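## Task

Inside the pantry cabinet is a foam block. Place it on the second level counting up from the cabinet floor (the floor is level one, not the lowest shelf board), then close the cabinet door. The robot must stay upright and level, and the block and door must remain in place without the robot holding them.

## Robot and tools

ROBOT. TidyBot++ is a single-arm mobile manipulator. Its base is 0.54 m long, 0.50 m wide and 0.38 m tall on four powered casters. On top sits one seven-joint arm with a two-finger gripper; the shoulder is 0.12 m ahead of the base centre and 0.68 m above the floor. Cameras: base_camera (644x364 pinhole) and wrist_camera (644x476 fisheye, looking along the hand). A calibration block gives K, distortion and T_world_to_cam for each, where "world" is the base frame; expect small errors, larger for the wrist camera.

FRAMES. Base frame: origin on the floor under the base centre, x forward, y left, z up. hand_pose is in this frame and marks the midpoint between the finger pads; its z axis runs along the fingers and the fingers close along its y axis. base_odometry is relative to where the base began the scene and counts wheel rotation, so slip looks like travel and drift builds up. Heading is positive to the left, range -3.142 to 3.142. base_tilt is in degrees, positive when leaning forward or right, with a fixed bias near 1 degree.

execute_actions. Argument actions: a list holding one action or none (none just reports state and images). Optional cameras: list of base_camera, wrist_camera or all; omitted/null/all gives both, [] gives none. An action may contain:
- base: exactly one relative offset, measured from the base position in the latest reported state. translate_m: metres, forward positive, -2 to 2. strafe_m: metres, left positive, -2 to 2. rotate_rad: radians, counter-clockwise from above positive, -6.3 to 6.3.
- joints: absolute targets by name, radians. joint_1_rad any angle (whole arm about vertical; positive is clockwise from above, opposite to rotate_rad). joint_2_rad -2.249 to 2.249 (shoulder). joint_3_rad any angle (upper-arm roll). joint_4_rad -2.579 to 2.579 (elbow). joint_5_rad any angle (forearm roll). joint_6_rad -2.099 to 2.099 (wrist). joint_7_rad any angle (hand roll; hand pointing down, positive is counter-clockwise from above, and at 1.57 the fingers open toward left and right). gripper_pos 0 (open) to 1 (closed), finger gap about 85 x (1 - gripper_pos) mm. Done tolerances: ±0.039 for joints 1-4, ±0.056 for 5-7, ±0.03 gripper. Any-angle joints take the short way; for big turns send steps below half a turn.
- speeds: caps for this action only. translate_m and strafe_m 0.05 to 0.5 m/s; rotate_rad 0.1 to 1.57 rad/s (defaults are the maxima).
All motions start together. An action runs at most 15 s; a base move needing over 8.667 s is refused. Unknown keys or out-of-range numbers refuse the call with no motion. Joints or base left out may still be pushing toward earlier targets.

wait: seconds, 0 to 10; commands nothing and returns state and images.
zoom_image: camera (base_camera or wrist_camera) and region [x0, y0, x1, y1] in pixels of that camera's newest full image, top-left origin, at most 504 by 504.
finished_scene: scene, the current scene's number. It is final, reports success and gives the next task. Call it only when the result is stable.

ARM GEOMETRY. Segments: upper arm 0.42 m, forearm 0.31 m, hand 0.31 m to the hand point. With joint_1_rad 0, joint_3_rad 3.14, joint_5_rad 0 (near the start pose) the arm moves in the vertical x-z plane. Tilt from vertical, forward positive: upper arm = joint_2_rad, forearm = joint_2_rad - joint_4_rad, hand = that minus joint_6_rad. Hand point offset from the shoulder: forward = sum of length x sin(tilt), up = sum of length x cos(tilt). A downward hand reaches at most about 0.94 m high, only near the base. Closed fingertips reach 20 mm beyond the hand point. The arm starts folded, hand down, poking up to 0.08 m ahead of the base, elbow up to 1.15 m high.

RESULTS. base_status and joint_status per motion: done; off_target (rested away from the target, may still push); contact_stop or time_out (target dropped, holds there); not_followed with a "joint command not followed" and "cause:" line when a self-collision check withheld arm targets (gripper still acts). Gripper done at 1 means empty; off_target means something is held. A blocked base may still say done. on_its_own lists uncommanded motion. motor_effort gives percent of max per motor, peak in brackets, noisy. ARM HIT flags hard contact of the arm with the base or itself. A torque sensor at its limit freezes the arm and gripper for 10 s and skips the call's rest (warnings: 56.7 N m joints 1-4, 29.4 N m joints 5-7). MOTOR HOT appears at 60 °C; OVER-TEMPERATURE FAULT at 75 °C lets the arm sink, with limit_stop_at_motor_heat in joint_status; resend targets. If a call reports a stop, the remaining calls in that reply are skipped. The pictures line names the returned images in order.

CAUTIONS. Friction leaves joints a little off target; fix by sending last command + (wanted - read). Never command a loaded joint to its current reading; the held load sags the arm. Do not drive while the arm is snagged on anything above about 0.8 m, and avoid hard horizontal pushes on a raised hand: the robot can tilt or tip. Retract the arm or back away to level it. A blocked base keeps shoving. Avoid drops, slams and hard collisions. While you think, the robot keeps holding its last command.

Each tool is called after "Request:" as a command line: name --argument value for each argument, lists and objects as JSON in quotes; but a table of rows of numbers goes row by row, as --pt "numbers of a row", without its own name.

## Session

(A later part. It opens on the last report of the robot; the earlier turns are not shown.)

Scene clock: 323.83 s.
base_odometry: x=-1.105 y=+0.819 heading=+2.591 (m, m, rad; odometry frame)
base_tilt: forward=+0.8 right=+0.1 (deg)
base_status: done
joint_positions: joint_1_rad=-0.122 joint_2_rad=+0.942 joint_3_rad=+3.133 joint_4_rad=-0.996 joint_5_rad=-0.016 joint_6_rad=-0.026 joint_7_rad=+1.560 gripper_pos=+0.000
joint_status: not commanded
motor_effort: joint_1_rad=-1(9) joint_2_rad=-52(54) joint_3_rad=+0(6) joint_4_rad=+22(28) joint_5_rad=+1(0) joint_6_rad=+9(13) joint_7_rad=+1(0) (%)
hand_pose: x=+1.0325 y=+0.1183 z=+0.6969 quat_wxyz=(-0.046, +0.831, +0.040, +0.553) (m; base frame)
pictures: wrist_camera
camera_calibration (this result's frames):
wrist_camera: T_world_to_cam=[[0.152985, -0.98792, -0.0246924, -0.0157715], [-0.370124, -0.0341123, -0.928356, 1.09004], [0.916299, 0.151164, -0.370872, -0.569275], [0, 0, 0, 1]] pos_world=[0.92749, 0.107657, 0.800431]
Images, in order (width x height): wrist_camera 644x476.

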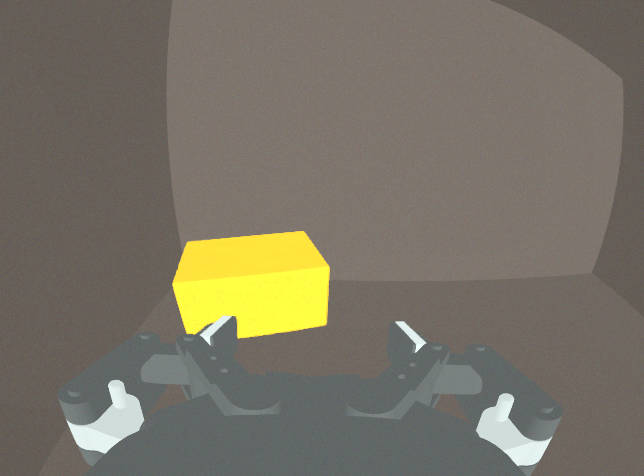

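Request:
execute_actions --actions '[{"base":{"translate_m":-0.1},"speeds":{"translate_m":0.12},"joints":{"joint_2_rad":0.90}}]' --cameras '[]'

Request:
execute_actions --actions '[{"joints":{"gripper_pos":1,"joint_6_rad":0.42,"joint_1_rad":-0.185,"joint_2_rad":0.91}}]' --cameras '[]'

Request:
execute_actions --actions '[{"base":{"translate_m":0.13},"speeds":{"translate_m":0.1}}]' --cameras '[]'

Request:
execute_actions --actions '[{"joints":{"joint_6_rad":-0.15}}]' --cameras '["wrist_camera"]'

Request:
execute_actions --actions '[{"base":{"translate_m":-0.18},"speeds":{"translate_m":0.05}}]' --cameras '["wrist_camera"]'

Scene clock: 328.07 s.
base_odometry: x=-1.020 y=+0.767 heading=+2.591 (m, m, rad; odometry frame)
base_tilt: forward=+0.8 right=+0.1 (deg)
base_status: done
joint_positions: joint_1_rad=-0.122 joint_2_rad=+0.914 joint_3_rad=+3.133 joint_4_rad=-0.996 joint_5_rad=-0.016 joint_6_rad=-0.026 joint_7_rad=+1.560 gripper_pos=+0.000
joint_status: all done
motor_effort: joint_1_rad=+0(5) joint_2_rad=-50(57) joint_3_rad=+0(2) joint_4_rad=+22(23) joint_5_rad=+0(1) joint_6_rad=+9(9) joint_7_rad=+1(1) (%)
hand_pose: x=+1.0318 y=+0.1179 z=+0.7227 quat_wxyz=(-0.047, +0.823, +0.039, +0.565) (m; base frame)
pictures: none
No camera images: the call's "cameras" was empty. Leave "cameras" out to get every camera's image.

Scene clock: 329.17 s.
base_odometry: x=-1.020 y=+0.767 heading=+2.591 (m, m, rad; odometry frame)
base_tilt: forward=+0.8 right=+0.1 (deg)
base_status: not commanded
joint_positions: joint_1_rad=-0.178 joint_2_rad=+0.912 joint_3_rad=+3.133 joint_4_rad=-0.996 joint_5_rad=-0.016 joint_6_rad=+0.399 joint_7_rad=+1.560 gripper_pos=+0.999
joint_status: all done
motor_effort: joint_1_rad=-1(3) joint_2_rad=-51(55) joint_3_rad=+0(1) joint_4_rad=+22(24) joint_5_rad=+0(1) joint_6_rad=+9(10) joint_7_rad=+1(1) (%)
hand_pose: x=+1.0435 y=+0.1694 z=+0.8545 quat_wxyz=(-0.076, +0.683, +0.049, +0.724) (m; base frame)
pictures: none
No camera images: the call's "cameras" was empty. Leave "cameras" out to get every camera's image.

Scene clock: 331.03 s.
base_odometry: x=-1.130 y=+0.835 heading=+2.590 (m, m, rad; odometry frame)
base_tilt: forward=+0.8 right=+0.1 (deg)
base_status: done
joint_positions: joint_1_rad=-0.178 joint_2_rad=+0.912 joint_3_rad=+3.133 joint_4_rad=-0.996 joint_5_rad=-0.016 joint_6_rad=+0.399 joint_7_rad=+1.560 gripper_pos=+0.999
joint_status: not commanded
motor_effort: joint_1_rad=-1(0) joint_2_rad=-53(54) joint_3_rad=+0(1) joint_4_rad=+23(24) joint_5_rad=+0(0) joint_6_rad=+9(10) joint_7_rad=+1(1) (%)
hand_pose: x=+1.0435 y=+0.1696 z=+0.8546 quat_wxyz=(-0.076, +0.683, +0.049, +0.724) (m; base frame)
pictures: none
No camera images: the call's "cameras" was empty. Leave "cameras" out to get every camera's image.

Scene clock: 332.00 s.
base_odometry: x=-1.130 y=+0.835 heading=+2.591 (m, m, rad; odometry frame)
base_tilt: forward=+0.8 right=+0.1 (deg)
base_status: not commanded
joint_positions: joint_1_rad=-0.178 joint_2_rad=+0.907 joint_3_rad=+3.134 joint_4_rad=-0.967 joint_5_rad=-0.016 joint_6_rad=-0.048 joint_7_rad=+1.560 gripper_pos=+0.999
joint_status: joint_6_rad off_target (ended at -0.048, target -0.150)
motor_effort: joint_1_rad=+0(3) joint_2_rad=-50(73) joint_3_rad=+0(2) joint_4_rad=+16(22) joint_5_rad=+0(0) joint_6_rad=-3(12) joint_7_rad=+1(1) (%)
hand_pose: x=+1.0271 y=+0.1693 z=+0.7399 quat_wxyz=(-0.063, +0.817, +0.062, +0.569) (m; base frame)
pictures: wrist_camera
camera_calibration (this result's frames):
wrist_camera: T_world_to_cam=[[0.208789, -0.977694, -0.0228316, -0.0239176], [-0.328739, -0.0481772, -0.943191, 1.10058], [0.921053, 0.204434, -0.331465, -0.599111], [0, 0, 0, 1]] pos_world=[0.91861, 0.152117, 0.838929]
Images, in order (width x height): wrist_camera 644x476.

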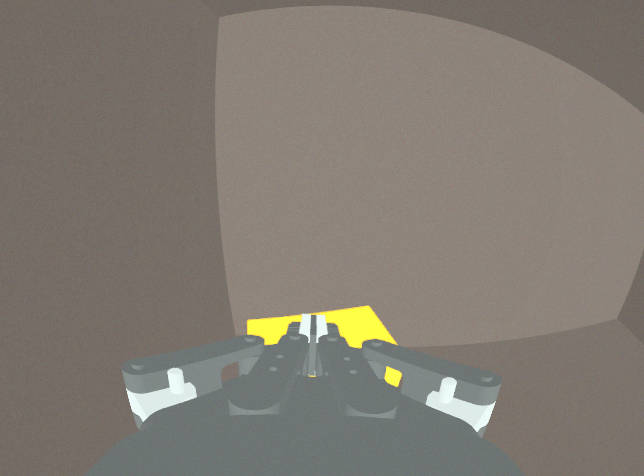

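Scene clock: 336.10 s.
base_odometry: x=-0.977 y=+0.740 heading=+2.590 (m, m, rad; odometry frame)
base_tilt: forward=+0.8 right=+0.1 (deg)
base_status: done
joint_positions: joint_1_rad=-0.177 joint_2_rad=+0.896 joint_3_rad=+3.137 joint_4_rad=-0.981 joint_5_rad=-0.016 joint_6_rad=-0.110 joint_7_rad=+1.560 gripper_pos=+0.999
joint_status: not commanded
on_its_own: joint_6_rad moved -0.062 to your old target -0.150
motor_effort: joint_1_rad=-1(6) joint_2_rad=-51(54) joint_3_rad=+0(3) joint_4_rad=+22(23) joint_5_rad=+0(0) joint_6_rad=+9(9) joint_7_rad=+1(1) (%)
hand_pose: x=+1.0169 y=+0.1652 z=+0.7237 quat_wxyz=(-0.059, +0.836, +0.063, +0.542) (m; base frame)
pictures: wrist_camera
camera_calibration (this result's frames):
wrist_camera: T_world_to_cam=[[0.205719, -0.978355, -0.0224036, -0.0232421], [-0.388558, -0.0606481, -0.919426, 1.1274], [0.898166, 0.197849, -0.392624, -0.525602], [0, 0, 0, 1]] pos_world=[0.914919, 0.149625, 0.829676]
Images, in order (width x height): wrist_camera 644x476.

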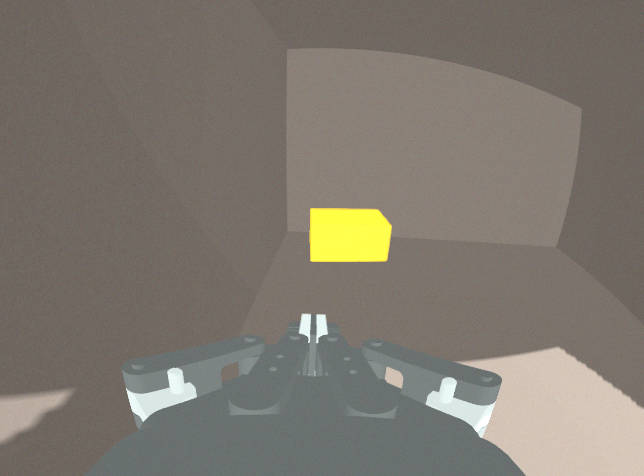

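Request:
execute_actions --actions '[{"joints":{"joint_6_rad":0.42,"joint_1_rad":-0.115}}]' --cameras '[]'

Request:
execute_actions --actions '[{"base":{"translate_m":0.18},"speeds":{"translate_m":0.12}}]' --cameras '[]'

Request:
execute_actions --actions '[{"joints":{"joint_6_rad":-0.15}}]' --cameras '["wrist_camera"]'

Request:
execute_actions --actions '[{"base":{"translate_m":-0.18},"speeds":{"translate_m":0.05}}]' --cameras '["wrist_camera"]'

Scene clock: 342.87 s.
base_odometry: x=-0.977 y=+0.740 heading=+2.590 (m, m, rad; odometry frame)
base_tilt: forward=+0.7 right=+0.1 (deg)
base_status: not commanded
joint_positions: joint_1_rad=-0.125 joint_2_rad=+0.901 joint_3_rad=+3.137 joint_4_rad=-0.987 joint_5_rad=-0.016 joint_6_rad=+0.401 joint_7_rad=+1.560 gripper_pos=+0.999
joint_status: all done
motor_effort: joint_1_rad=-1(3) joint_2_rad=-52(54) joint_3_rad=+0(1) joint_4_rad=+23(24) joint_5_rad=+1(0) joint_6_rad=+9(10) joint_7_rad=+1(1) (%)
hand_pose: x=+1.0502 y=+0.1182 z=+0.8712 quat_wxyz=(-0.056, +0.676, +0.031, +0.734) (m; base frame)
pictures: none
No camera images: the call's "cameras" was empty. Leave "cameras" out to get every camera's image.

Scene clock: 345.00 s.
base_odometry: x=-1.130 y=+0.835 heading=+2.589 (m, m, rad; odometry frame)
base_tilt: forward=+0.8 right=+0.1 (deg)
base_status: done
joint_positions: joint_1_rad=-0.125 joint_2_rad=+0.907 joint_3_rad=+3.137 joint_4_rad=-0.987 joint_5_rad=-0.016 joint_6_rad=+0.401 joint_7_rad=+1.560 gripper_pos=+0.999
joint_status: not commanded
motor_effort: joint_1_rad=-1(3) joint_2_rad=-53(56) joint_3_rad=+0(1) joint_4_rad=+23(24) joint_5_rad=+0(1) joint_6_rad=+9(10) joint_7_rad=+1(1) (%)
hand_pose: x=+1.0512 y=+0.1183 z=+0.8658 quat_wxyz=(-0.055, +0.678, +0.031, +0.732) (m; base frame)
pictures: none
No camera images: the call's "cameras" was empty. Leave "cameras" out to get every camera's image.

Scene clock: 345.97 s.
base_odometry: x=-1.130 y=+0.835 heading=+2.589 (m, m, rad; odometry frame)
base_tilt: forward=+0.8 right=+0.1 (deg)
base_status: not commanded
joint_positions: joint_1_rad=-0.123 joint_2_rad=+0.910 joint_3_rad=+3.140 joint_4_rad=-0.964 joint_5_rad=-0.016 joint_6_rad=-0.049 joint_7_rad=+1.560 gripper_pos=+0.999
joint_status: joint_6_rad off_target (ended at -0.049, target -0.150)
motor_effort: joint_1_rad=-1(6) joint_2_rad=-53(67) joint_3_rad=-1(5) joint_4_rad=+16(23) joint_5_rad=+0(1) joint_6_rad=-2(16) joint_7_rad=+1(1) (%)
hand_pose: x=+1.0361 y=+0.1163 z=+0.7395 quat_wxyz=(-0.044, +0.819, +0.040, +0.571) (m; base frame)
pictures: wrist_camera
camera_calibration (this result's frames):
wrist_camera: T_world_to_cam=[[0.151295, -0.988327, -0.0178771, -0.0204887], [-0.33056, -0.0335422, -0.943189, 1.10073], [0.931579, 0.148609, -0.331777, -0.600872], [0, 0, 0, 1]] pos_world=[0.926718, 0.105966, 0.838475]
Images, in order (width x height): wrist_camera 644x476.

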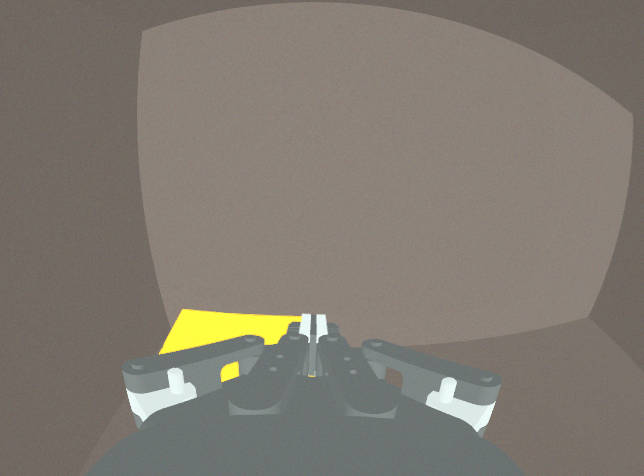

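Scene clock: 350.07 s.
base_odometry: x=-0.976 y=+0.740 heading=+2.588 (m, m, rad; odometry frame)
base_tilt: forward=+0.8 right=+0.1 (deg)
base_status: done
joint_positions: joint_1_rad=-0.119 joint_2_rad=+0.896 joint_3_rad=+3.140 joint_4_rad=-0.980 joint_5_rad=-0.016 joint_6_rad=-0.110 joint_7_rad=+1.560 gripper_pos=+0.999
joint_status: not commanded
on_its_own: joint_6_rad moved -0.061 to your old target -0.150
motor_effort: joint_1_rad=+0(5) joint_2_rad=-51(54) joint_3_rad=+0(2) joint_4_rad=+22(23) joint_5_rad=+1(0) joint_6_rad=+9(9) joint_7_rad=+1(1) (%)
hand_pose: x=+1.0253 y=+0.1111 z=+0.7246 quat_wxyz=(-0.041, +0.837, +0.039, +0.544) (m; base frame)
pictures: wrist_camera
camera_calibration (this result's frames):
wrist_camera: T_world_to_cam=[[0.146657, -0.988987, -0.0199089, -0.0179235], [-0.389986, -0.0393113, -0.919981, 1.12773], [0.909067, 0.142686, -0.391456, -0.527983], [0, 0, 0, 1]] pos_world=[0.922399, 0.101942, 0.830452]
Images, in order (width x height): wrist_camera 644x476.

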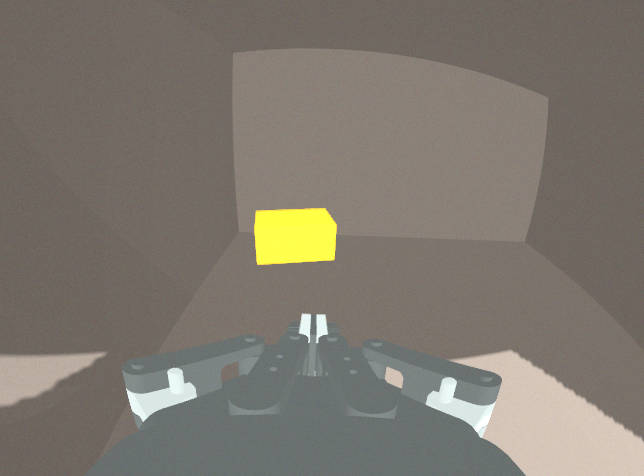

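Overshot right. Use the middle.

Request:
execute_actions --actions '[{"joints":{"joint_6_rad":0.42,"joint_1_rad":-0.16}}]' --cameras '[]'

Request:
execute_actions --actions '[{"base":{"translate_m":0.195},"speeds":{"translate_m":0.12}}]' --cameras '[]'

Request:
execute_actions --actions '[{"joints":{"joint_6_rad":-0.2}}]' --cameras '["wrist_camera"]'

Request:
execute_actions --actions '[{"base":{"translate_m":-0.2},"speeds":{"translate_m":0.05}}]' --cameras '["wrist_camera"]'

Scene clock: 353.10 s.
base_odometry: x=-0.976 y=+0.740 heading=+2.588 (m, m, rad; odometry frame)
base_tilt: forward=+0.8 right=+0.1 (deg)
base_status: not commanded
joint_positions: joint_1_rad=-0.144 joint_2_rad=+0.901 joint_3_rad=+3.140 joint_4_rad=-0.987 joint_5_rad=-0.016 joint_6_rad=+0.401 joint_7_rad=+1.560 gripper_pos=+0.999
joint_status: all done
motor_effort: joint_1_rad=-1(1) joint_2_rad=-52(54) joint_3_rad=+0(0) joint_4_rad=+23(24) joint_5_rad=+1(1) joint_6_rad=+9(10) joint_7_rad=+1(1) (%)
hand_pose: x=+1.0478 y=+0.1352 z=+0.8716 quat_wxyz=(-0.061, +0.676, +0.038, +0.734) (m; base frame)
pictures: none
No camera images: the call's "cameras" was empty. Leave "cameras" out to get every camera's image.

Scene clock: 355.37 s.
base_odometry: x=-1.142 y=+0.843 heading=+2.587 (m, m, rad; odometry frame)
base_tilt: forward=+0.8 right=+0.1 (deg)
base_status: done
joint_positions: joint_1_rad=-0.146 joint_2_rad=+0.916 joint_3_rad=+3.140 joint_4_rad=-0.989 joint_5_rad=-0.016 joint_6_rad=+0.401 joint_7_rad=+1.560 gripper_pos=+0.999
joint_status: not commanded
motor_effort: joint_1_rad=+0(1) joint_2_rad=-52(62) joint_3_rad=+0(1) joint_4_rad=+23(26) joint_5_rad=+1(0) joint_6_rad=+9(10) joint_7_rad=+1(1) (%)
hand_pose: x=+1.0502 y=+0.1366 z=+0.8562 quat_wxyz=(-0.061, +0.682, +0.038, +0.728) (m; base frame)
pictures: none
No camera images: the call's "cameras" was empty. Leave "cameras" out to get every camera's image.

Scene clock: 356.33 s.
base_odometry: x=-1.141 y=+0.842 heading=+2.588 (m, m, rad; odometry frame)
base_tilt: forward=+0.7 right=+0.1 (deg)
base_status: not commanded
joint_positions: joint_1_rad=-0.146 joint_2_rad=+0.923 joint_3_rad=+3.141 joint_4_rad=-0.945 joint_5_rad=-0.016 joint_6_rad=-0.047 joint_7_rad=+1.560 gripper_pos=+0.999
joint_status: joint_6_rad off_target (ended at -0.047, target -0.200)
motor_effort: joint_1_rad=-1(3) joint_2_rad=-55(72) joint_3_rad=-2(3) joint_4_rad=+13(24) joint_5_rad=+0(0) joint_6_rad=-10(16) joint_7_rad=+1(1) (%)
hand_pose: x=+1.0382 y=+0.1364 z=+0.7388 quat_wxyz=(-0.050, +0.816, +0.049, +0.574) (m; base frame)
pictures: wrist_camera
camera_calibration (this result's frames):
wrist_camera: T_world_to_cam=[[0.172321, -0.984906, -0.0163269, -0.0242983], [-0.322245, -0.0407023, -0.945781, 1.09571], [0.93084, 0.168239, -0.324395, -0.613383], [0, 0, 0, 1]] pos_world=[0.928237, 0.123862, 0.83693]
Images, in order (width x height): wrist_camera 644x476.

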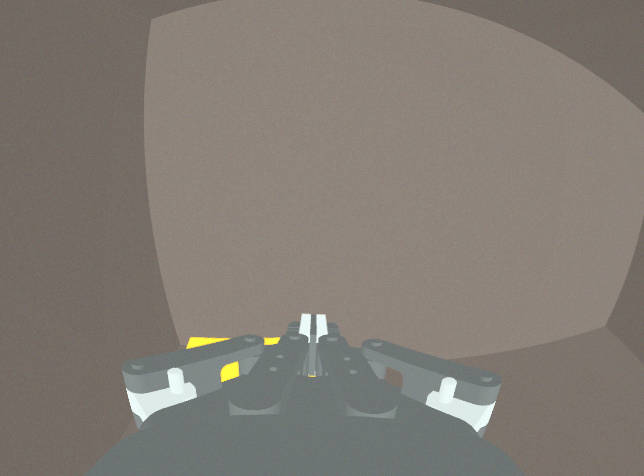

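Scene clock: 360.83 s.
base_odometry: x=-0.971 y=+0.737 heading=+2.587 (m, m, rad; odometry frame)
base_tilt: forward=+0.8 right=+0.1 (deg)
base_status: done
joint_positions: joint_1_rad=-0.146 joint_2_rad=+0.899 joint_3_rad=+3.143 joint_4_rad=-0.982 joint_5_rad=-0.016 joint_6_rad=-0.161 joint_7_rad=+1.560 gripper_pos=+0.999
joint_status: not commanded
on_its_own: joint_6_rad moved -0.115 to your old target -0.200
motor_effort: joint_1_rad=+0(8) joint_2_rad=-51(56) joint_3_rad=+0(4) joint_4_rad=+22(24) joint_5_rad=+0(0) joint_6_rad=+9(13) joint_7_rad=+1(1) (%)
hand_pose: x=+1.0152 y=+0.1330 z=+0.7063 quat_wxyz=(-0.046, +0.851, +0.051, +0.520) (m; base frame)
pictures: wrist_camera
camera_calibration (this result's frames):
wrist_camera: T_world_to_cam=[[0.170961, -0.985089, -0.0193088, -0.0207986], [-0.438852, -0.0585869, -0.896647, 1.14349], [0.882146, 0.161765, -0.442324, -0.468349], [0, 0, 0, 1]] pos_world=[0.918531, 0.122268, 0.817742]
Images, in order (width x height): wrist_camera 644x476.

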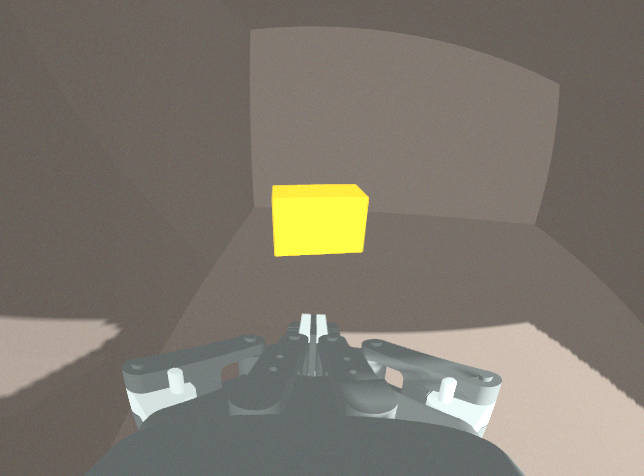

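Request:
execute_actions --actions '[{"joints":{"joint_6_rad":0.42}}]' --cameras '[]'

Request:
execute_actions --actions '[{"base":{"translate_m":0.19},"speeds":{"translate_m":0.12}}]' --cameras '[]'

Request:
execute_actions --actions '[{"joints":{"joint_6_rad":-0.2}}]' --cameras '[]'

Request:
execute_actions --actions '[{"base":{"translate_m":-0.2},"speeds":{"translate_m":0.05}}]' --cameras '["wrist_camera"]'

Scene clock: 363.40 s.
base_odometry: x=-0.971 y=+0.737 heading=+2.587 (m, m, rad; odometry frame)
base_tilt: forward=+0.7 right=+0.1 (deg)
base_status: not commanded
joint_positions: joint_1_rad=-0.146 joint_2_rad=+0.902 joint_3_rad=+3.143 joint_4_rad=-0.988 joint_5_rad=-0.016 joint_6_rad=+0.401 joint_7_rad=+1.560 gripper_pos=+0.999
joint_status: all done
motor_effort: joint_1_rad=-1(1) joint_2_rad=-51(54) joint_3_rad=+0(0) joint_4_rad=+22(24) joint_5_rad=+1(0) joint_6_rad=+9(10) joint_7_rad=+1(1) (%)
hand_pose: x=+1.0481 y=+0.1351 z=+0.8694 quat_wxyz=(-0.060, +0.676, +0.038, +0.733) (m; base frame)
pictures: none
No camera images: the call's "cameras" was empty. Leave "cameras" out to get every camera's image.

Scene clock: 365.60 s.
base_odometry: x=-1.133 y=+0.837 heading=+2.587 (m, m, rad; odometry frame)
base_tilt: forward=+0.8 right=+0.1 (deg)
base_status: done
joint_positions: joint_1_rad=-0.146 joint_2_rad=+0.908 joint_3_rad=+3.143 joint_4_rad=-0.988 joint_5_rad=-0.016 joint_6_rad=+0.401 joint_7_rad=+1.560 gripper_pos=+0.999
joint_status: not commanded
motor_effort: joint_1_rad=-2(1) joint_2_rad=-52(56) joint_3_rad=+0(0) joint_4_rad=+23(24) joint_5_rad=+0(0) joint_6_rad=+9(10) joint_7_rad=+1(1) (%)
hand_pose: x=+1.0492 y=+0.1353 z=+0.8636 quat_wxyz=(-0.060, +0.679, +0.038, +0.731) (m; base frame)
pictures: none
No camera images: the call's "cameras" was empty. Leave "cameras" out to get every camera's image.

Scene clock: 366.57 s.
base_odometry: x=-1.132 y=+0.837 heading=+2.587 (m, m, rad; odometry frame)
base_tilt: forward=+0.8 right=+0.1 (deg)
base_status: not commanded
joint_positions: joint_1_rad=-0.146 joint_2_rad=+0.917 joint_3_rad=+3.143 joint_4_rad=-0.942 joint_5_rad=-0.016 joint_6_rad=-0.057 joint_7_rad=+1.560 gripper_pos=+0.999
joint_status: joint_6_rad off_target (ended at -0.057, target -0.200)
motor_effort: joint_1_rad=-2(1) joint_2_rad=-55(62) joint_3_rad=-2(4) joint_4_rad=+11(23) joint_5_rad=+0(0) joint_6_rad=-8(15) joint_7_rad=+1(1) (%)
hand_pose: x=+1.0374 y=+0.1358 z=+0.7431 quat_wxyz=(-0.049, +0.817, +0.049, +0.573) (m; base frame)
pictures: none
No camera images: the call's "cameras" was empty. Leave "cameras" out to get every camera's image.

Scene clock: 371.03 s.
base_odometry: x=-0.963 y=+0.731 heading=+2.586 (m, m, rad; odometry frame)
base_tilt: forward=+0.8 right=+0.1 (deg)
base_status: done
joint_positions: joint_1_rad=-0.146 joint_2_rad=+0.905 joint_3_rad=+3.148 joint_4_rad=-0.988 joint_5_rad=-0.016 joint_6_rad=-0.162 joint_7_rad=+1.560 gripper_pos=+0.999
joint_status: not commanded
on_its_own: joint_6_rad moved -0.105 to your old target -0.200
motor_effort: joint_1_rad=-1(12) joint_2_rad=-51(54) joint_3_rad=+0(5) joint_4_rad=+22(23) joint_5_rad=+0(0) joint_6_rad=+8(9) joint_7_rad=+1(1) (%)
hand_pose: x=+1.0142 y=+0.1305 z=+0.6977 quat_wxyz=(-0.043, +0.854, +0.051, +0.516) (m; base frame)
pictures: wrist_camera
camera_calibration (this result's frames):
wrist_camera: T_world_to_cam=[[0.16818, -0.985635, -0.0154898, -0.0229914], [-0.449033, -0.0626114, -0.891319, 1.14234], [0.877545, 0.156857, -0.453113, -0.458114], [0, 0, 0, 1]] pos_world=[0.918831, 0.120721, 0.810257]
Images, in order (width x height): wrist_camera 644x476.

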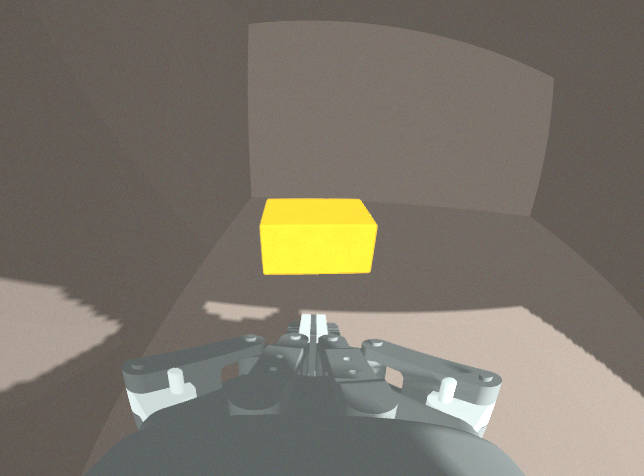

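Request:
execute_actions --actions '[{"joints":{"joint_6_rad":0.42}}]' --cameras '[]'

Request:
execute_actions --actions '[{"base":{"translate_m":0.155},"speeds":{"translate_m":0.12}}]' --cameras '[]'

Request:
execute_actions --actions '[{"joints":{"joint_6_rad":-0.2}}]' --cameras '["wrist_camera"]'

Request:
execute_actions --actions '[{"base":{"translate_m":-0.2},"speeds":{"translate_m":0.05}}]' --cameras '["wrist_camera"]'

Scene clock: 374.20 s.
base_odometry: x=-0.963 y=+0.731 heading=+2.586 (m, m, rad; odometry frame)
base_tilt: forward=+0.8 right=+0.1 (deg)
base_status: not commanded
joint_positions: joint_1_rad=-0.146 joint_2_rad=+0.905 joint_3_rad=+3.148 joint_4_rad=-0.991 joint_5_rad=-0.016 joint_6_rad=+0.401 joint_7_rad=+1.560 gripper_pos=+0.999
joint_status: all done
motor_effort: joint_1_rad=-2(2) joint_2_rad=-50(55) joint_3_rad=+0(0) joint_4_rad=+22(25) joint_5_rad=+0(1) joint_6_rad=+9(9) joint_7_rad=+1(1) (%)
hand_pose: x=+1.0487 y=+0.1335 z=+0.8643 quat_wxyz=(-0.058, +0.679, +0.039, +0.731) (m; base frame)
pictures: none
No camera images: the call's "cameras" was empty. Leave "cameras" out to get every camera's image.

Scene clock: 376.10 s.
base_odometry: x=-1.094 y=+0.813 heading=+2.586 (m, m, rad; odometry frame)
base_tilt: forward=+0.8 right=+0.1 (deg)
base_status: done
joint_positions: joint_1_rad=-0.146 joint_2_rad=+0.905 joint_3_rad=+3.148 joint_4_rad=-0.991 joint_5_rad=-0.016 joint_6_rad=+0.401 joint_7_rad=+1.560 gripper_pos=+0.999
joint_status: not commanded
motor_effort: joint_1_rad=-1(0) joint_2_rad=-52(54) joint_3_rad=+0(0) joint_4_rad=+22(24) joint_5_rad=+1(0) joint_6_rad=+9(9) joint_7_rad=+1(1) (%)
hand_pose: x=+1.0487 y=+0.1336 z=+0.8643 quat_wxyz=(-0.058, +0.679, +0.039, +0.731) (m; base frame)
pictures: none
No camera images: the call's "cameras" was empty. Leave "cameras" out to get every camera's image.

Scene clock: 377.27 s.
base_odometry: x=-1.094 y=+0.813 heading=+2.586 (m, m, rad; odometry frame)
base_tilt: forward=+0.8 right=+0.1 (deg)
base_status: not commanded
joint_positions: joint_1_rad=-0.146 joint_2_rad=+0.884 joint_3_rad=+3.148 joint_4_rad=-0.970 joint_5_rad=-0.016 joint_6_rad=-0.151 joint_7_rad=+1.560 gripper_pos=+0.999
joint_status: all done
motor_effort: joint_1_rad=-4(3) joint_2_rad=-48(53) joint_3_rad=-1(1) joint_4_rad=+17(23) joint_5_rad=+0(0) joint_6_rad=+3(10) joint_7_rad=+1(1) (%)
hand_pose: x=+1.0192 y=+0.1313 z=+0.7299 quat_wxyz=(-0.044, +0.841, +0.051, +0.536) (m; base frame)
pictures: wrist_camera
camera_calibration (this result's frames):
wrist_camera: T_world_to_cam=[[0.169025, -0.98551, -0.0141846, -0.0243172], [-0.404955, -0.0563186, -0.9126, 1.14311], [0.898578, 0.159996, -0.408607, -0.502291], [0, 0, 0, 1]] pos_world=[0.918367, 0.120778, 0.837621]
Images, in order (width x height): wrist_camera 644x476.

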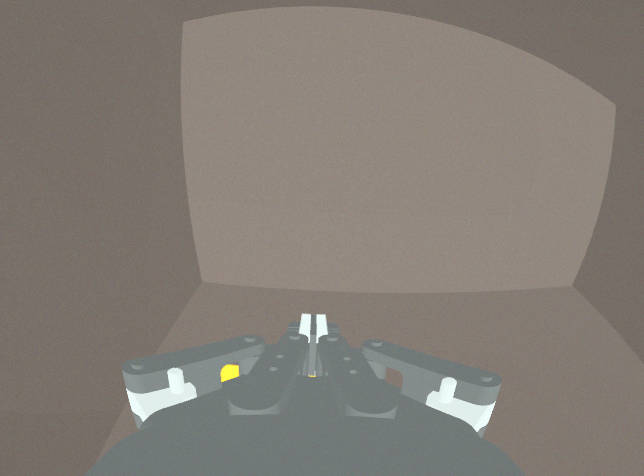

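Scene clock: 381.73 s.
base_odometry: x=-0.924 y=+0.708 heading=+2.587 (m, m, rad; odometry frame)
base_tilt: forward=+0.8 right=+0.1 (deg)
base_status: done
joint_positions: joint_1_rad=-0.146 joint_2_rad=+0.886 joint_3_rad=+3.148 joint_4_rad=-0.977 joint_5_rad=-0.016 joint_6_rad=-0.159 joint_7_rad=+1.560 gripper_pos=+0.999
joint_status: not commanded
motor_effort: joint_1_rad=-1(6) joint_2_rad=-51(53) joint_3_rad=+0(2) joint_4_rad=+22(23) joint_5_rad=+0(0) joint_6_rad=+8(9) joint_7_rad=+1(1) (%)
hand_pose: x=+1.0166 y=+0.1310 z=+0.7220 quat_wxyz=(-0.044, +0.846, +0.051, +0.529) (m; base frame)
pictures: wrist_camera
camera_calibration (this result's frames):
wrist_camera: T_world_to_cam=[[0.168828, -0.985536, -0.0146761, -0.0237935], [-0.420112, -0.0584821, -0.905586, 1.14541], [0.89163, 0.159054, -0.423909, -0.484918], [0, 0, 0, 1]] pos_world=[0.917585, 0.120665, 0.831358]
Images, in order (width x height): wrist_camera 644x476.

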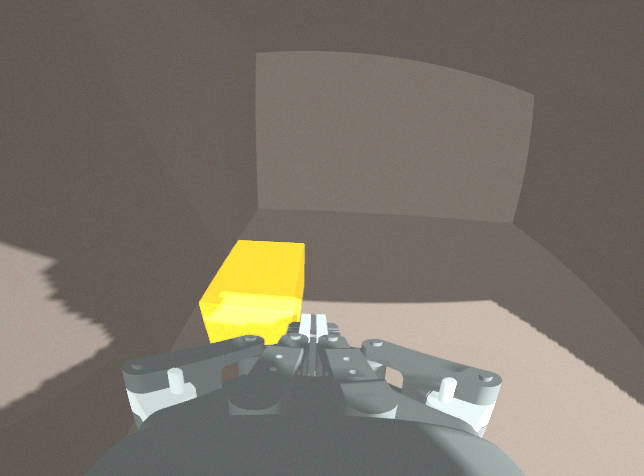

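Request:
execute_actions --actions '[{"base":{"translate_m":-0.1},"speeds":{"translate_m":0.12},"joints":{"joint_1_rad":-0.13}}]' --cameras '[]'

Request:
execute_actions --actions '[{"joints":{"gripper_pos":0,"joint_1_rad":-0.21,"joint_6_rad":0.02,"joint_2_rad":0.94,"joint_4_rad":-0.99}}]' --cameras '["wrist_camera"]'

Scene clock: 385.27 s.
base_odometry: x=-0.839 y=+0.655 heading=+2.587 (m, m, rad; odometry frame)
base_tilt: forward=+0.8 right=+0.1 (deg)
base_status: done
joint_positions: joint_1_rad=-0.140 joint_2_rad=+0.890 joint_3_rad=+3.148 joint_4_rad=-0.980 joint_5_rad=-0.016 joint_6_rad=-0.160 joint_7_rad=+1.560 gripper_pos=+0.999
joint_status: all done
motor_effort: joint_1_rad=-1(1) joint_2_rad=-51(52) joint_3_rad=+0(1) joint_4_rad=+22(23) joint_5_rad=+1(0) joint_6_rad=+9(9) joint_7_rad=+1(1) (%)
hand_pose: x=+1.0168 y=+0.1248 z=+0.7163 quat_wxyz=(-0.042, +0.848, +0.048, +0.526) (m; base frame)
pictures: none
No camera images: the call's "cameras" was empty. Leave "cameras" out to get every camera's image.

Scene clock: 386.37 s.
base_odometry: x=-0.839 y=+0.655 heading=+2.587 (m, m, rad; odometry frame)
base_tilt: forward=+0.8 right=+0.1 (deg)
base_status: not commanded
joint_positions: joint_1_rad=-0.171 joint_2_rad=+0.922 joint_3_rad=+3.153 joint_4_rad=-0.980 joint_5_rad=-0.016 joint_6_rad=-0.014 joint_7_rad=+1.560 gripper_pos=+0.000
joint_status: all done
motor_effort: joint_1_rad=-9(15) joint_2_rad=-53(54) joint_3_rad=-4(9) joint_4_rad=+22(23) joint_5_rad=+0(0) joint_6_rad=+9(9) joint_7_rad=+1(1) (%)
hand_pose: x=+1.0318 y=+0.1533 z=+0.7287 quat_wxyz=(-0.051, +0.816, +0.059, +0.573) (m; base frame)
pictures: wrist_camera
camera_calibration (this result's frames):
wrist_camera: T_world_to_cam=[[0.190183, -0.981725, -0.00678527, -0.0326814], [-0.321285, -0.0557066, -0.945343, 1.0858], [0.927689, 0.181968, -0.326008, -0.611215], [0, 0, 0, 1]] pos_world=[0.922084, 0.139624, 0.82697]
Images, in order (width x height): wrist_camera 644x476.

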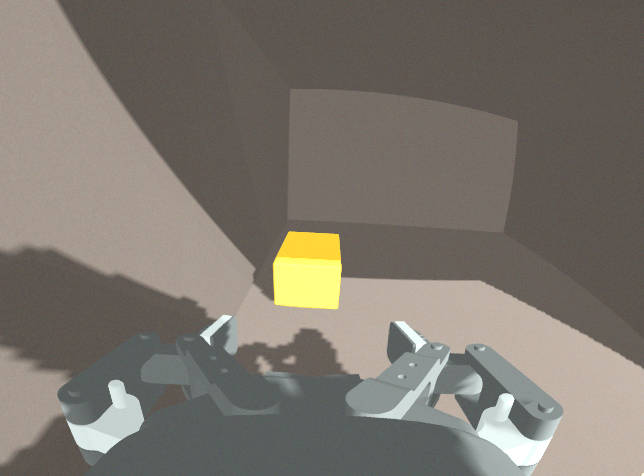

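Request:
execute_actions --actions '[{"joints":{"joint_1_rad":-0.165,"joint_2_rad":0.96}}]' --cameras '[]'

Request:
execute_actions --actions '[{"base":{"translate_m":0.13},"speeds":{"translate_m":0.06}}]' --cameras '["wrist_camera"]'

Scene clock: 388.30 s.
base_odometry: x=-0.839 y=+0.655 heading=+2.587 (m, m, rad; odometry frame)
base_tilt: forward=+0.8 right=+0.1 (deg)
base_status: not commanded
joint_positions: joint_1_rad=-0.170 joint_2_rad=+0.931 joint_3_rad=+3.152 joint_4_rad=-0.980 joint_5_rad=-0.016 joint_6_rad=-0.014 joint_7_rad=+1.560 gripper_pos=+0.000
joint_status: all done
motor_effort: joint_1_rad=-4(8) joint_2_rad=-51(53) joint_3_rad=-1(4) joint_4_rad=+22(23) joint_5_rad=+0(0) joint_6_rad=+9(9) joint_7_rad=+1(1) (%)
hand_pose: x=+1.0322 y=+0.1528 z=+0.7203 quat_wxyz=(-0.051, +0.819, +0.058, +0.569) (m; base frame)
pictures: none
No camera images: the call's "cameras" was empty. Leave "cameras" out to get every camera's image.

Scene clock: 390.97 s.
base_odometry: x=-0.950 y=+0.724 heading=+2.586 (m, m, rad; odometry frame)
base_tilt: forward=+0.8 right=+0.1 (deg)
base_status: done
joint_positions: joint_1_rad=-0.170 joint_2_rad=+0.936 joint_3_rad=+3.151 joint_4_rad=-0.980 joint_5_rad=-0.016 joint_6_rad=-0.014 joint_7_rad=+1.560 gripper_pos=+0.000
joint_status: not commanded
motor_effort: joint_1_rad=-1(4) joint_2_rad=-52(53) joint_3_rad=+0(1) joint_4_rad=+22(23) joint_5_rad=+0(0) joint_6_rad=+9(9) joint_7_rad=+1(1) (%)
hand_pose: x=+1.0324 y=+0.1531 z=+0.7153 quat_wxyz=(-0.051, +0.820, +0.059, +0.567) (m; base frame)
pictures: wrist_camera
camera_calibration (this result's frames):
wrist_camera: T_world_to_cam=[[0.189859, -0.981773, -0.00863099, -0.0313842], [-0.335015, -0.0565183, -0.940516, 1.08414], [0.922886, 0.181457, -0.33964, -0.601341], [0, 0, 0, 1]] pos_world=[0.924131, 0.139579, 0.81514]
Images, in order (width x height): wrist_camera 644x476.

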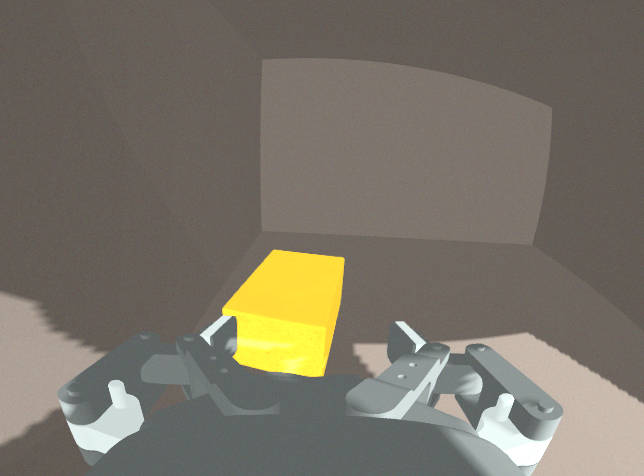

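Request:
execute_actions --actions '[{"base":{"translate_m":0.035},"speeds":{"translate_m":0.05},"joints":{"joint_1_rad":-0.19}}]' --cameras '["wrist_camera"]'

Request:
execute_actions --actions '[{"joints":{"gripper_pos":1}}]' --cameras '["wrist_camera"]'

Scene clock: 393.73 s.
base_odometry: x=-0.979 y=+0.742 heading=+2.585 (m, m, rad; odometry frame)
base_tilt: forward=+0.8 right=+0.0 (deg)
base_status: done
joint_positions: joint_1_rad=-0.178 joint_2_rad=+0.938 joint_3_rad=+3.150 joint_4_rad=-0.980 joint_5_rad=-0.016 joint_6_rad=-0.014 joint_7_rad=+1.560 gripper_pos=+0.000
joint_status: all done
motor_effort: joint_1_rad=-1(4) joint_2_rad=-52(54) joint_3_rad=+0(1) joint_4_rad=+22(22) joint_5_rad=+0(0) joint_6_rad=+9(9) joint_7_rad=+1(1) (%)
hand_pose: x=+1.0311 y=+0.1608 z=+0.7138 quat_wxyz=(-0.054, +0.820, +0.062, +0.566) (m; base frame)
pictures: wrist_camera
camera_calibration (this result's frames):
wrist_camera: T_world_to_cam=[[0.198136, -0.98013, -0.009392, -0.0318503], [-0.336095, -0.0589353, -0.939982, 1.08388], [0.920751, 0.189401, -0.341094, -0.600105], [0, 0, 0, 1]] pos_world=[0.923145, 0.146322, 0.813838]
Images, in order (width x height): wrist_camera 644x476.

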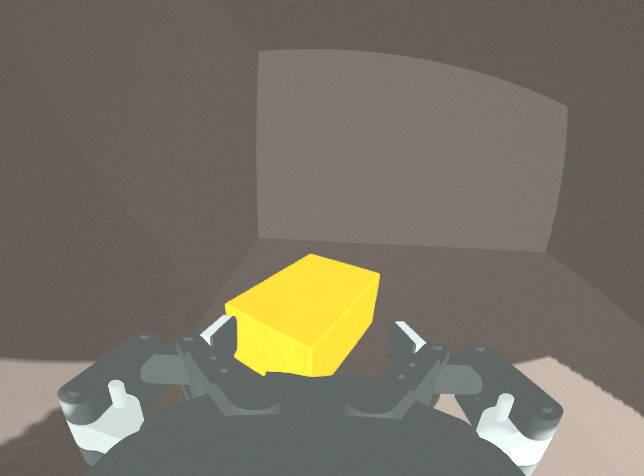

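Scene clock: 394.83 s.
base_odometry: x=-0.979 y=+0.742 heading=+2.585 (m, m, rad; odometry frame)
base_tilt: forward=+0.8 right=+0.1 (deg)
base_status: not commanded
joint_positions: joint_1_rad=-0.178 joint_2_rad=+0.938 joint_3_rad=+3.150 joint_4_rad=-0.980 joint_5_rad=-0.016 joint_6_rad=-0.014 joint_7_rad=+1.560 gripper_pos=+0.999
joint_status: all done
motor_effort: joint_1_rad=-1(0) joint_2_rad=-52(53) joint_3_rad=+0(0) joint_4_rad=+22(23) joint_5_rad=+0(0) joint_6_rad=+9(9) joint_7_rad=+1(1) (%)
hand_pose: x=+1.0311 y=+0.1608 z=+0.7135 quat_wxyz=(-0.054, +0.820, +0.062, +0.566) (m; base frame)
pictures: wrist_camera
camera_calibration (this result's frames):
wrist_camera: T_world_to_cam=[[0.198137, -0.980129, -0.00939865, -0.0318462], [-0.336409, -0.0589939, -0.939866, 1.08381], [0.920636, 0.189384, -0.341413, -0.599893], [0, 0, 0, 1]] pos_world=[0.923196, 0.146335, 0.813525]
Images, in order (width x height): wrist_camera 644x476.

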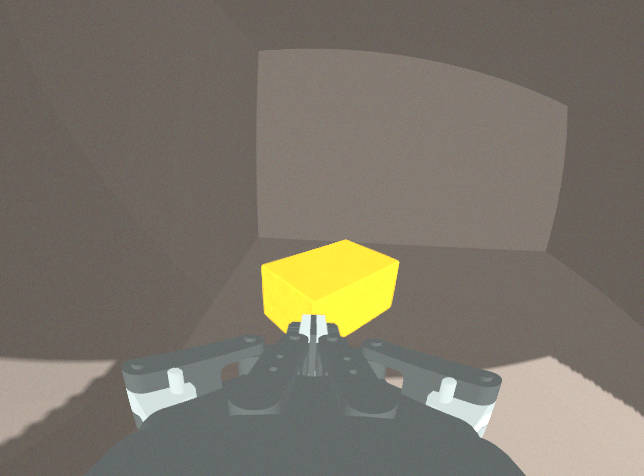

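Request:
execute_actions --actions '[{"base":{"translate_m":-0.04},"speeds":{"translate_m":0.08}}]' --cameras '[]'

Request:
execute_actions --actions '[{"joints":{"gripper_pos":0,"joint_1_rad":-0.145}}]' --cameras '["wrist_camera"]'

Request:
execute_actions --actions '[{"base":{"translate_m":0.09},"speeds":{"translate_m":0.05}}]' --cameras '["wrist_camera"]'

Scene clock: 397.83 s.
base_odometry: x=-0.945 y=+0.721 heading=+2.586 (m, m, rad; odometry frame)
base_tilt: forward=+0.8 right=+0.1 (deg)
base_status: done
joint_positions: joint_1_rad=-0.179 joint_2_rad=+0.940 joint_3_rad=+3.150 joint_4_rad=-0.980 joint_5_rad=-0.016 joint_6_rad=-0.014 joint_7_rad=+1.560 gripper_pos=+0.999
joint_status: not commanded
motor_effort: joint_1_rad=-2(4) joint_2_rad=-52(54) joint_3_rad=+0(1) joint_4_rad=+22(23) joint_5_rad=+0(1) joint_6_rad=+9(9) joint_7_rad=+1(1) (%)
hand_pose: x=+1.0311 y=+0.1614 z=+0.7123 quat_wxyz=(-0.054, +0.821, +0.062, +0.565) (m; base frame)
pictures: none
No camera images: the call's "cameras" was empty. Leave "cameras" out to get every camera's image.

Scene clock: 398.93 s.
base_odometry: x=-0.945 y=+0.721 heading=+2.586 (m, m, rad; odometry frame)
base_tilt: forward=+0.8 right=+0.1 (deg)
base_status: not commanded
joint_positions: joint_1_rad=-0.157 joint_2_rad=+0.940 joint_3_rad=+3.150 joint_4_rad=-0.980 joint_5_rad=-0.016 joint_6_rad=-0.014 joint_7_rad=+1.560 gripper_pos=+0.000
joint_status: all done
motor_effort: joint_1_rad=-1(2) joint_2_rad=-51(52) joint_3_rad=+0(0) joint_4_rad=+22(22) joint_5_rad=+1(0) joint_6_rad=+9(9) joint_7_rad=+1(1) (%)
hand_pose: x=+1.0344 y=+0.1415 z=+0.7123 quat_wxyz=(-0.048, +0.821, +0.053, +0.566) (m; base frame)
pictures: wrist_camera
camera_calibration (this result's frames):
wrist_camera: T_world_to_cam=[[0.177428, -0.984086, -0.00967917, -0.0291904], [-0.338805, -0.0518457, -0.939427, 1.08379], [0.923975, 0.16996, -0.342613, -0.599472], [0, 0, 0, 1]] pos_world=[0.926269, 0.12935, 0.81247]
Images, in order (width x height): wrist_camera 644x476.

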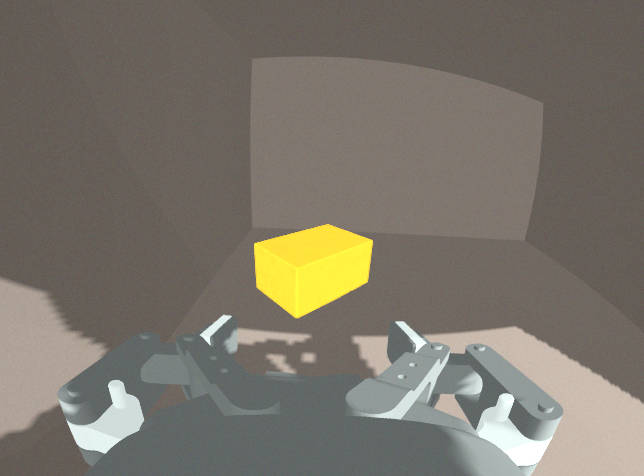

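Scene clock: 401.23 s.
base_odometry: x=-1.022 y=+0.769 heading=+2.585 (m, m, rad; odometry frame)
base_tilt: forward=+0.8 right=+0.1 (deg)
base_status: done
joint_positions: joint_1_rad=-0.156 joint_2_rad=+0.940 joint_3_rad=+3.150 joint_4_rad=-0.980 joint_5_rad=-0.016 joint_6_rad=-0.014 joint_7_rad=+1.560 gripper_pos=+0.000
joint_status: not commanded
motor_effort: joint_1_rad=-1(4) joint_2_rad=-51(54) joint_3_rad=+0(1) joint_4_rad=+22(23) joint_5_rad=+0(0) joint_6_rad=+9(9) joint_7_rad=+1(1) (%)
hand_pose: x=+1.0345 y=+0.1407 z=+0.7119 quat_wxyz=(-0.048, +0.821, +0.053, +0.566) (m; base frame)
pictures: wrist_camera
camera_calibration (this result's frames):
wrist_camera: T_world_to_cam=[[0.176568, -0.984241, -0.00971622, -0.0290627], [-0.339271, -0.0515912, -0.939273, 1.08374], [0.923969, 0.169142, -0.343034, -0.599183], [0, 0, 0, 1]] pos_world=[0.926439, 0.128653, 0.812103]
Images, in order (width x height): wrist_camera 644x476.

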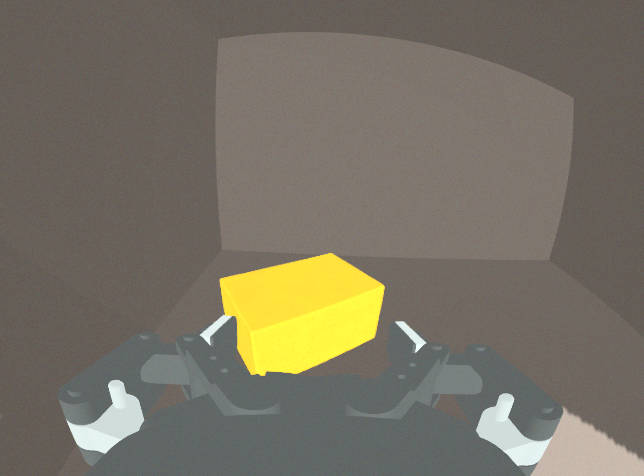

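Request:
execute_actions --actions '[{"base":{"translate_m":-0.03},"speeds":{"translate_m":0.08}}]' --cameras '[]'

Request:
execute_actions --actions '[{"joints":{"joint_1_rad":-0.195}}]' --cameras '[]'

Request:
execute_actions --actions '[{"base":{"translate_m":0.085},"speeds":{"translate_m":0.05}}]' --cameras '["wrist_camera"]'

Scene clock: 403.47 s.
base_odometry: x=-0.996 y=+0.753 heading=+2.586 (m, m, rad; odometry frame)
base_tilt: forward=+0.8 right=+0.1 (deg)
base_status: done
joint_positions: joint_1_rad=-0.156 joint_2_rad=+0.941 joint_3_rad=+3.150 joint_4_rad=-0.980 joint_5_rad=-0.016 joint_6_rad=-0.014 joint_7_rad=+1.560 gripper_pos=+0.000
joint_status: not commanded
motor_effort: joint_1_rad=+0(5) joint_2_rad=-52(54) joint_3_rad=+0(1) joint_4_rad=+22(23) joint_5_rad=+0(0) joint_6_rad=+9(9) joint_7_rad=+1(1) (%)
hand_pose: x=+1.0346 y=+0.1405 z=+0.7108 quat_wxyz=(-0.048, +0.822, +0.053, +0.565) (m; base frame)
pictures: none
No camera images: the call's "cameras" was empty. Leave "cameras" out to get every camera's image.

Scene clock: 404.33 s.
base_odometry: x=-0.996 y=+0.753 heading=+2.586 (m, m, rad; odometry frame)
base_tilt: forward=+0.8 right=+0.0 (deg)
base_status: not commanded
joint_positions: joint_1_rad=-0.184 joint_2_rad=+0.941 joint_3_rad=+3.149 joint_4_rad=-0.980 joint_5_rad=-0.016 joint_6_rad=-0.014 joint_7_rad=+1.560 gripper_pos=+0.000
joint_status: all done
motor_effort: joint_1_rad=-1(5) joint_2_rad=-52(52) joint_3_rad=+0(1) joint_4_rad=+22(22) joint_5_rad=+0(0) joint_6_rad=+9(9) joint_7_rad=+1(1) (%)
hand_pose: x=+1.0301 y=+0.1668 z=+0.7108 quat_wxyz=(-0.056, +0.821, +0.064, +0.565) (m; base frame)
pictures: none
No camera images: the call's "cameras" was empty. Leave "cameras" out to get every camera's image.

Scene clock: 406.53 s.
base_odometry: x=-1.069 y=+0.798 heading=+2.585 (m, m, rad; odometry frame)
base_tilt: forward=+0.8 right=+0.1 (deg)
base_status: done
joint_positions: joint_1_rad=-0.184 joint_2_rad=+0.942 joint_3_rad=+3.149 joint_4_rad=-0.980 joint_5_rad=-0.016 joint_6_rad=-0.014 joint_7_rad=+1.560 gripper_pos=+0.000
joint_status: not commanded
motor_effort: joint_1_rad=-1(2) joint_2_rad=-52(54) joint_3_rad=+0(0) joint_4_rad=+22(23) joint_5_rad=+1(0) joint_6_rad=+9(9) joint_7_rad=+1(2) (%)
hand_pose: x=+1.0301 y=+0.1668 z=+0.7103 quat_wxyz=(-0.056, +0.821, +0.064, +0.564) (m; base frame)
pictures: wrist_camera
camera_calibration (this result's frames):
wrist_camera: T_world_to_cam=[[0.204621, -0.978782, -0.0107893, -0.0316688], [-0.339378, -0.0606017, -0.938696, 1.08337], [0.918125, 0.195738, -0.344577, -0.597417], [0, 0, 0, 1]] pos_world=[0.922655, 0.151595, 0.810756]
Images, in order (width x height): wrist_camera 644x476.

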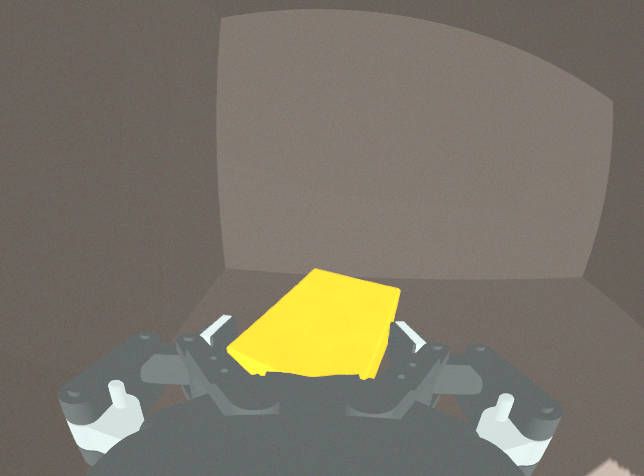

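Now it's well inside.

Request:
execute_actions --actions '[{"joints":{"gripper_pos":1}}]' --cameras '["wrist_camera"]'

Request:
execute_actions --actions '[{"joints":{"joint_2_rad":0.91}}]' --cameras '[]'

Request:
execute_actions --actions '[{"base":{"translate_m":-0.1},"speeds":{"translate_m":0.08}}]' --cameras '["wrist_camera"]'

Scene clock: 411.80 s.
base_odometry: x=-1.069 y=+0.798 heading=+2.585 (m, m, rad; odometry frame)
base_tilt: forward=+0.8 right=+0.1 (deg)
base_status: not commanded
joint_positions: joint_1_rad=-0.184 joint_2_rad=+0.941 joint_3_rad=+3.149 joint_4_rad=-0.980 joint_5_rad=-0.016 joint_6_rad=-0.012 joint_7_rad=+1.560 gripper_pos=+0.386
joint_status: gripper_pos off_target (ended at +0.386, target +1.000)
motor_effort: joint_1_rad=-2(3) joint_2_rad=-48(55) joint_3_rad=+0(0) joint_4_rad=+20(23) joint_5_rad=+0(0) joint_6_rad=+8(10) joint_7_rad=+1(1) (%)
hand_pose: x=+1.0304 y=+0.1669 z=+0.7113 quat_wxyz=(-0.056, +0.820, +0.064, +0.565) (m; base frame)
pictures: wrist_camera
camera_calibration (this result's frames):
wrist_camera: T_world_to_cam=[[0.204629, -0.978781, -0.0107071, -0.0317386], [-0.336939, -0.0601637, -0.939602, 1.08242], [0.919021, 0.195877, -0.342101, -0.600024], [0, 0, 0, 1]] pos_world=[0.92264, 0.151588, 0.811436]
Images, in order (width x height): wrist_camera 644x476.

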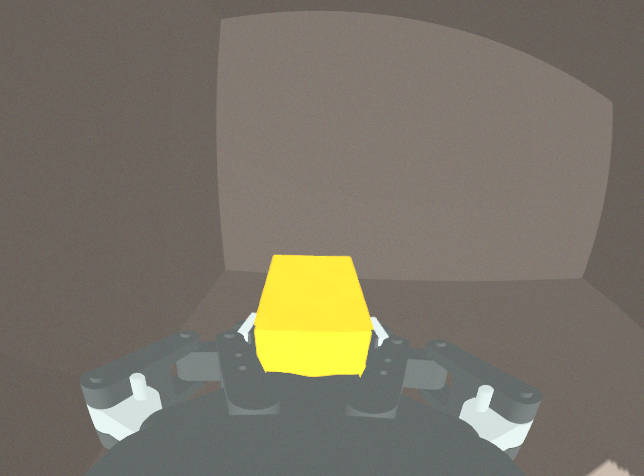

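Scene clock: 412.53 s.
base_odometry: x=-1.069 y=+0.798 heading=+2.585 (m, m, rad; odometry frame)
base_tilt: forward=+0.8 right=+0.1 (deg)
base_status: not commanded
joint_positions: joint_1_rad=-0.184 joint_2_rad=+0.939 joint_3_rad=+3.149 joint_4_rad=-0.980 joint_5_rad=-0.016 joint_6_rad=-0.012 joint_7_rad=+1.560 gripper_pos=+0.386
joint_status: all done
motor_effort: joint_1_rad=-1(2) joint_2_rad=-52(53) joint_3_rad=+0(0) joint_4_rad=+23(23) joint_5_rad=+0(0) joint_6_rad=+9(9) joint_7_rad=+1(1) (%)
hand_pose: x=+1.0302 y=+0.1668 z=+0.7129 quat_wxyz=(-0.056, +0.820, +0.064, +0.566) (m; base frame)
pictures: none
No camera images: the call's "cameras" was empty. Leave "cameras" out to get every camera's image.

Scene clock: 414.30 s.
base_odometry: x=-0.984 y=+0.745 heading=+2.585 (m, m, rad; odometry frame)
base_tilt: forward=+0.8 right=+0.1 (deg)
base_status: done
joint_positions: joint_1_rad=-0.184 joint_2_rad=+0.936 joint_3_rad=+3.149 joint_4_rad=-0.980 joint_5_rad=-0.016 joint_6_rad=-0.012 joint_7_rad=+1.560 gripper_pos=+0.386
joint_status: not commanded
motor_effort: joint_1_rad=-1(5) joint_2_rad=-53(55) joint_3_rad=+0(1) joint_4_rad=+23(23) joint_5_rad=+0(1) joint_6_rad=+9(9) joint_7_rad=+1(1) (%)
hand_pose: x=+1.0300 y=+0.1671 z=+0.7161 quat_wxyz=(-0.057, +0.819, +0.064, +0.567) (m; base frame)
pictures: wrist_camera
camera_calibration (this result's frames):
wrist_camera: T_world_to_cam=[[0.205029, -0.978699, -0.0105999, -0.0318504], [-0.332376, -0.0594353, -0.941272, 1.08319], [0.920592, 0.196511, -0.337482, -0.603107], [0, 0, 0, 1]] pos_world=[0.921771, 0.151725, 0.815698]
Images, in order (width x height): wrist_camera 644x476.

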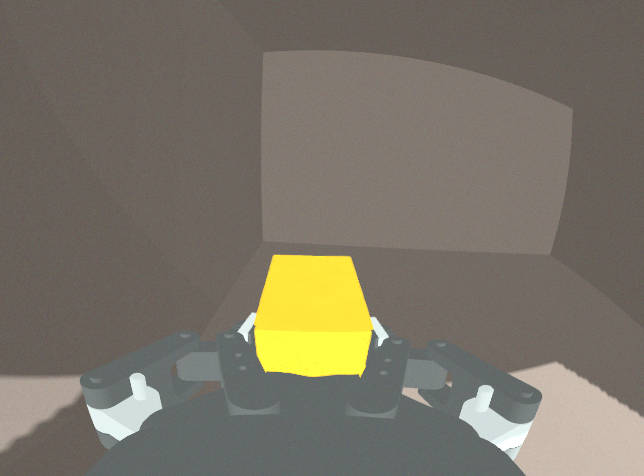

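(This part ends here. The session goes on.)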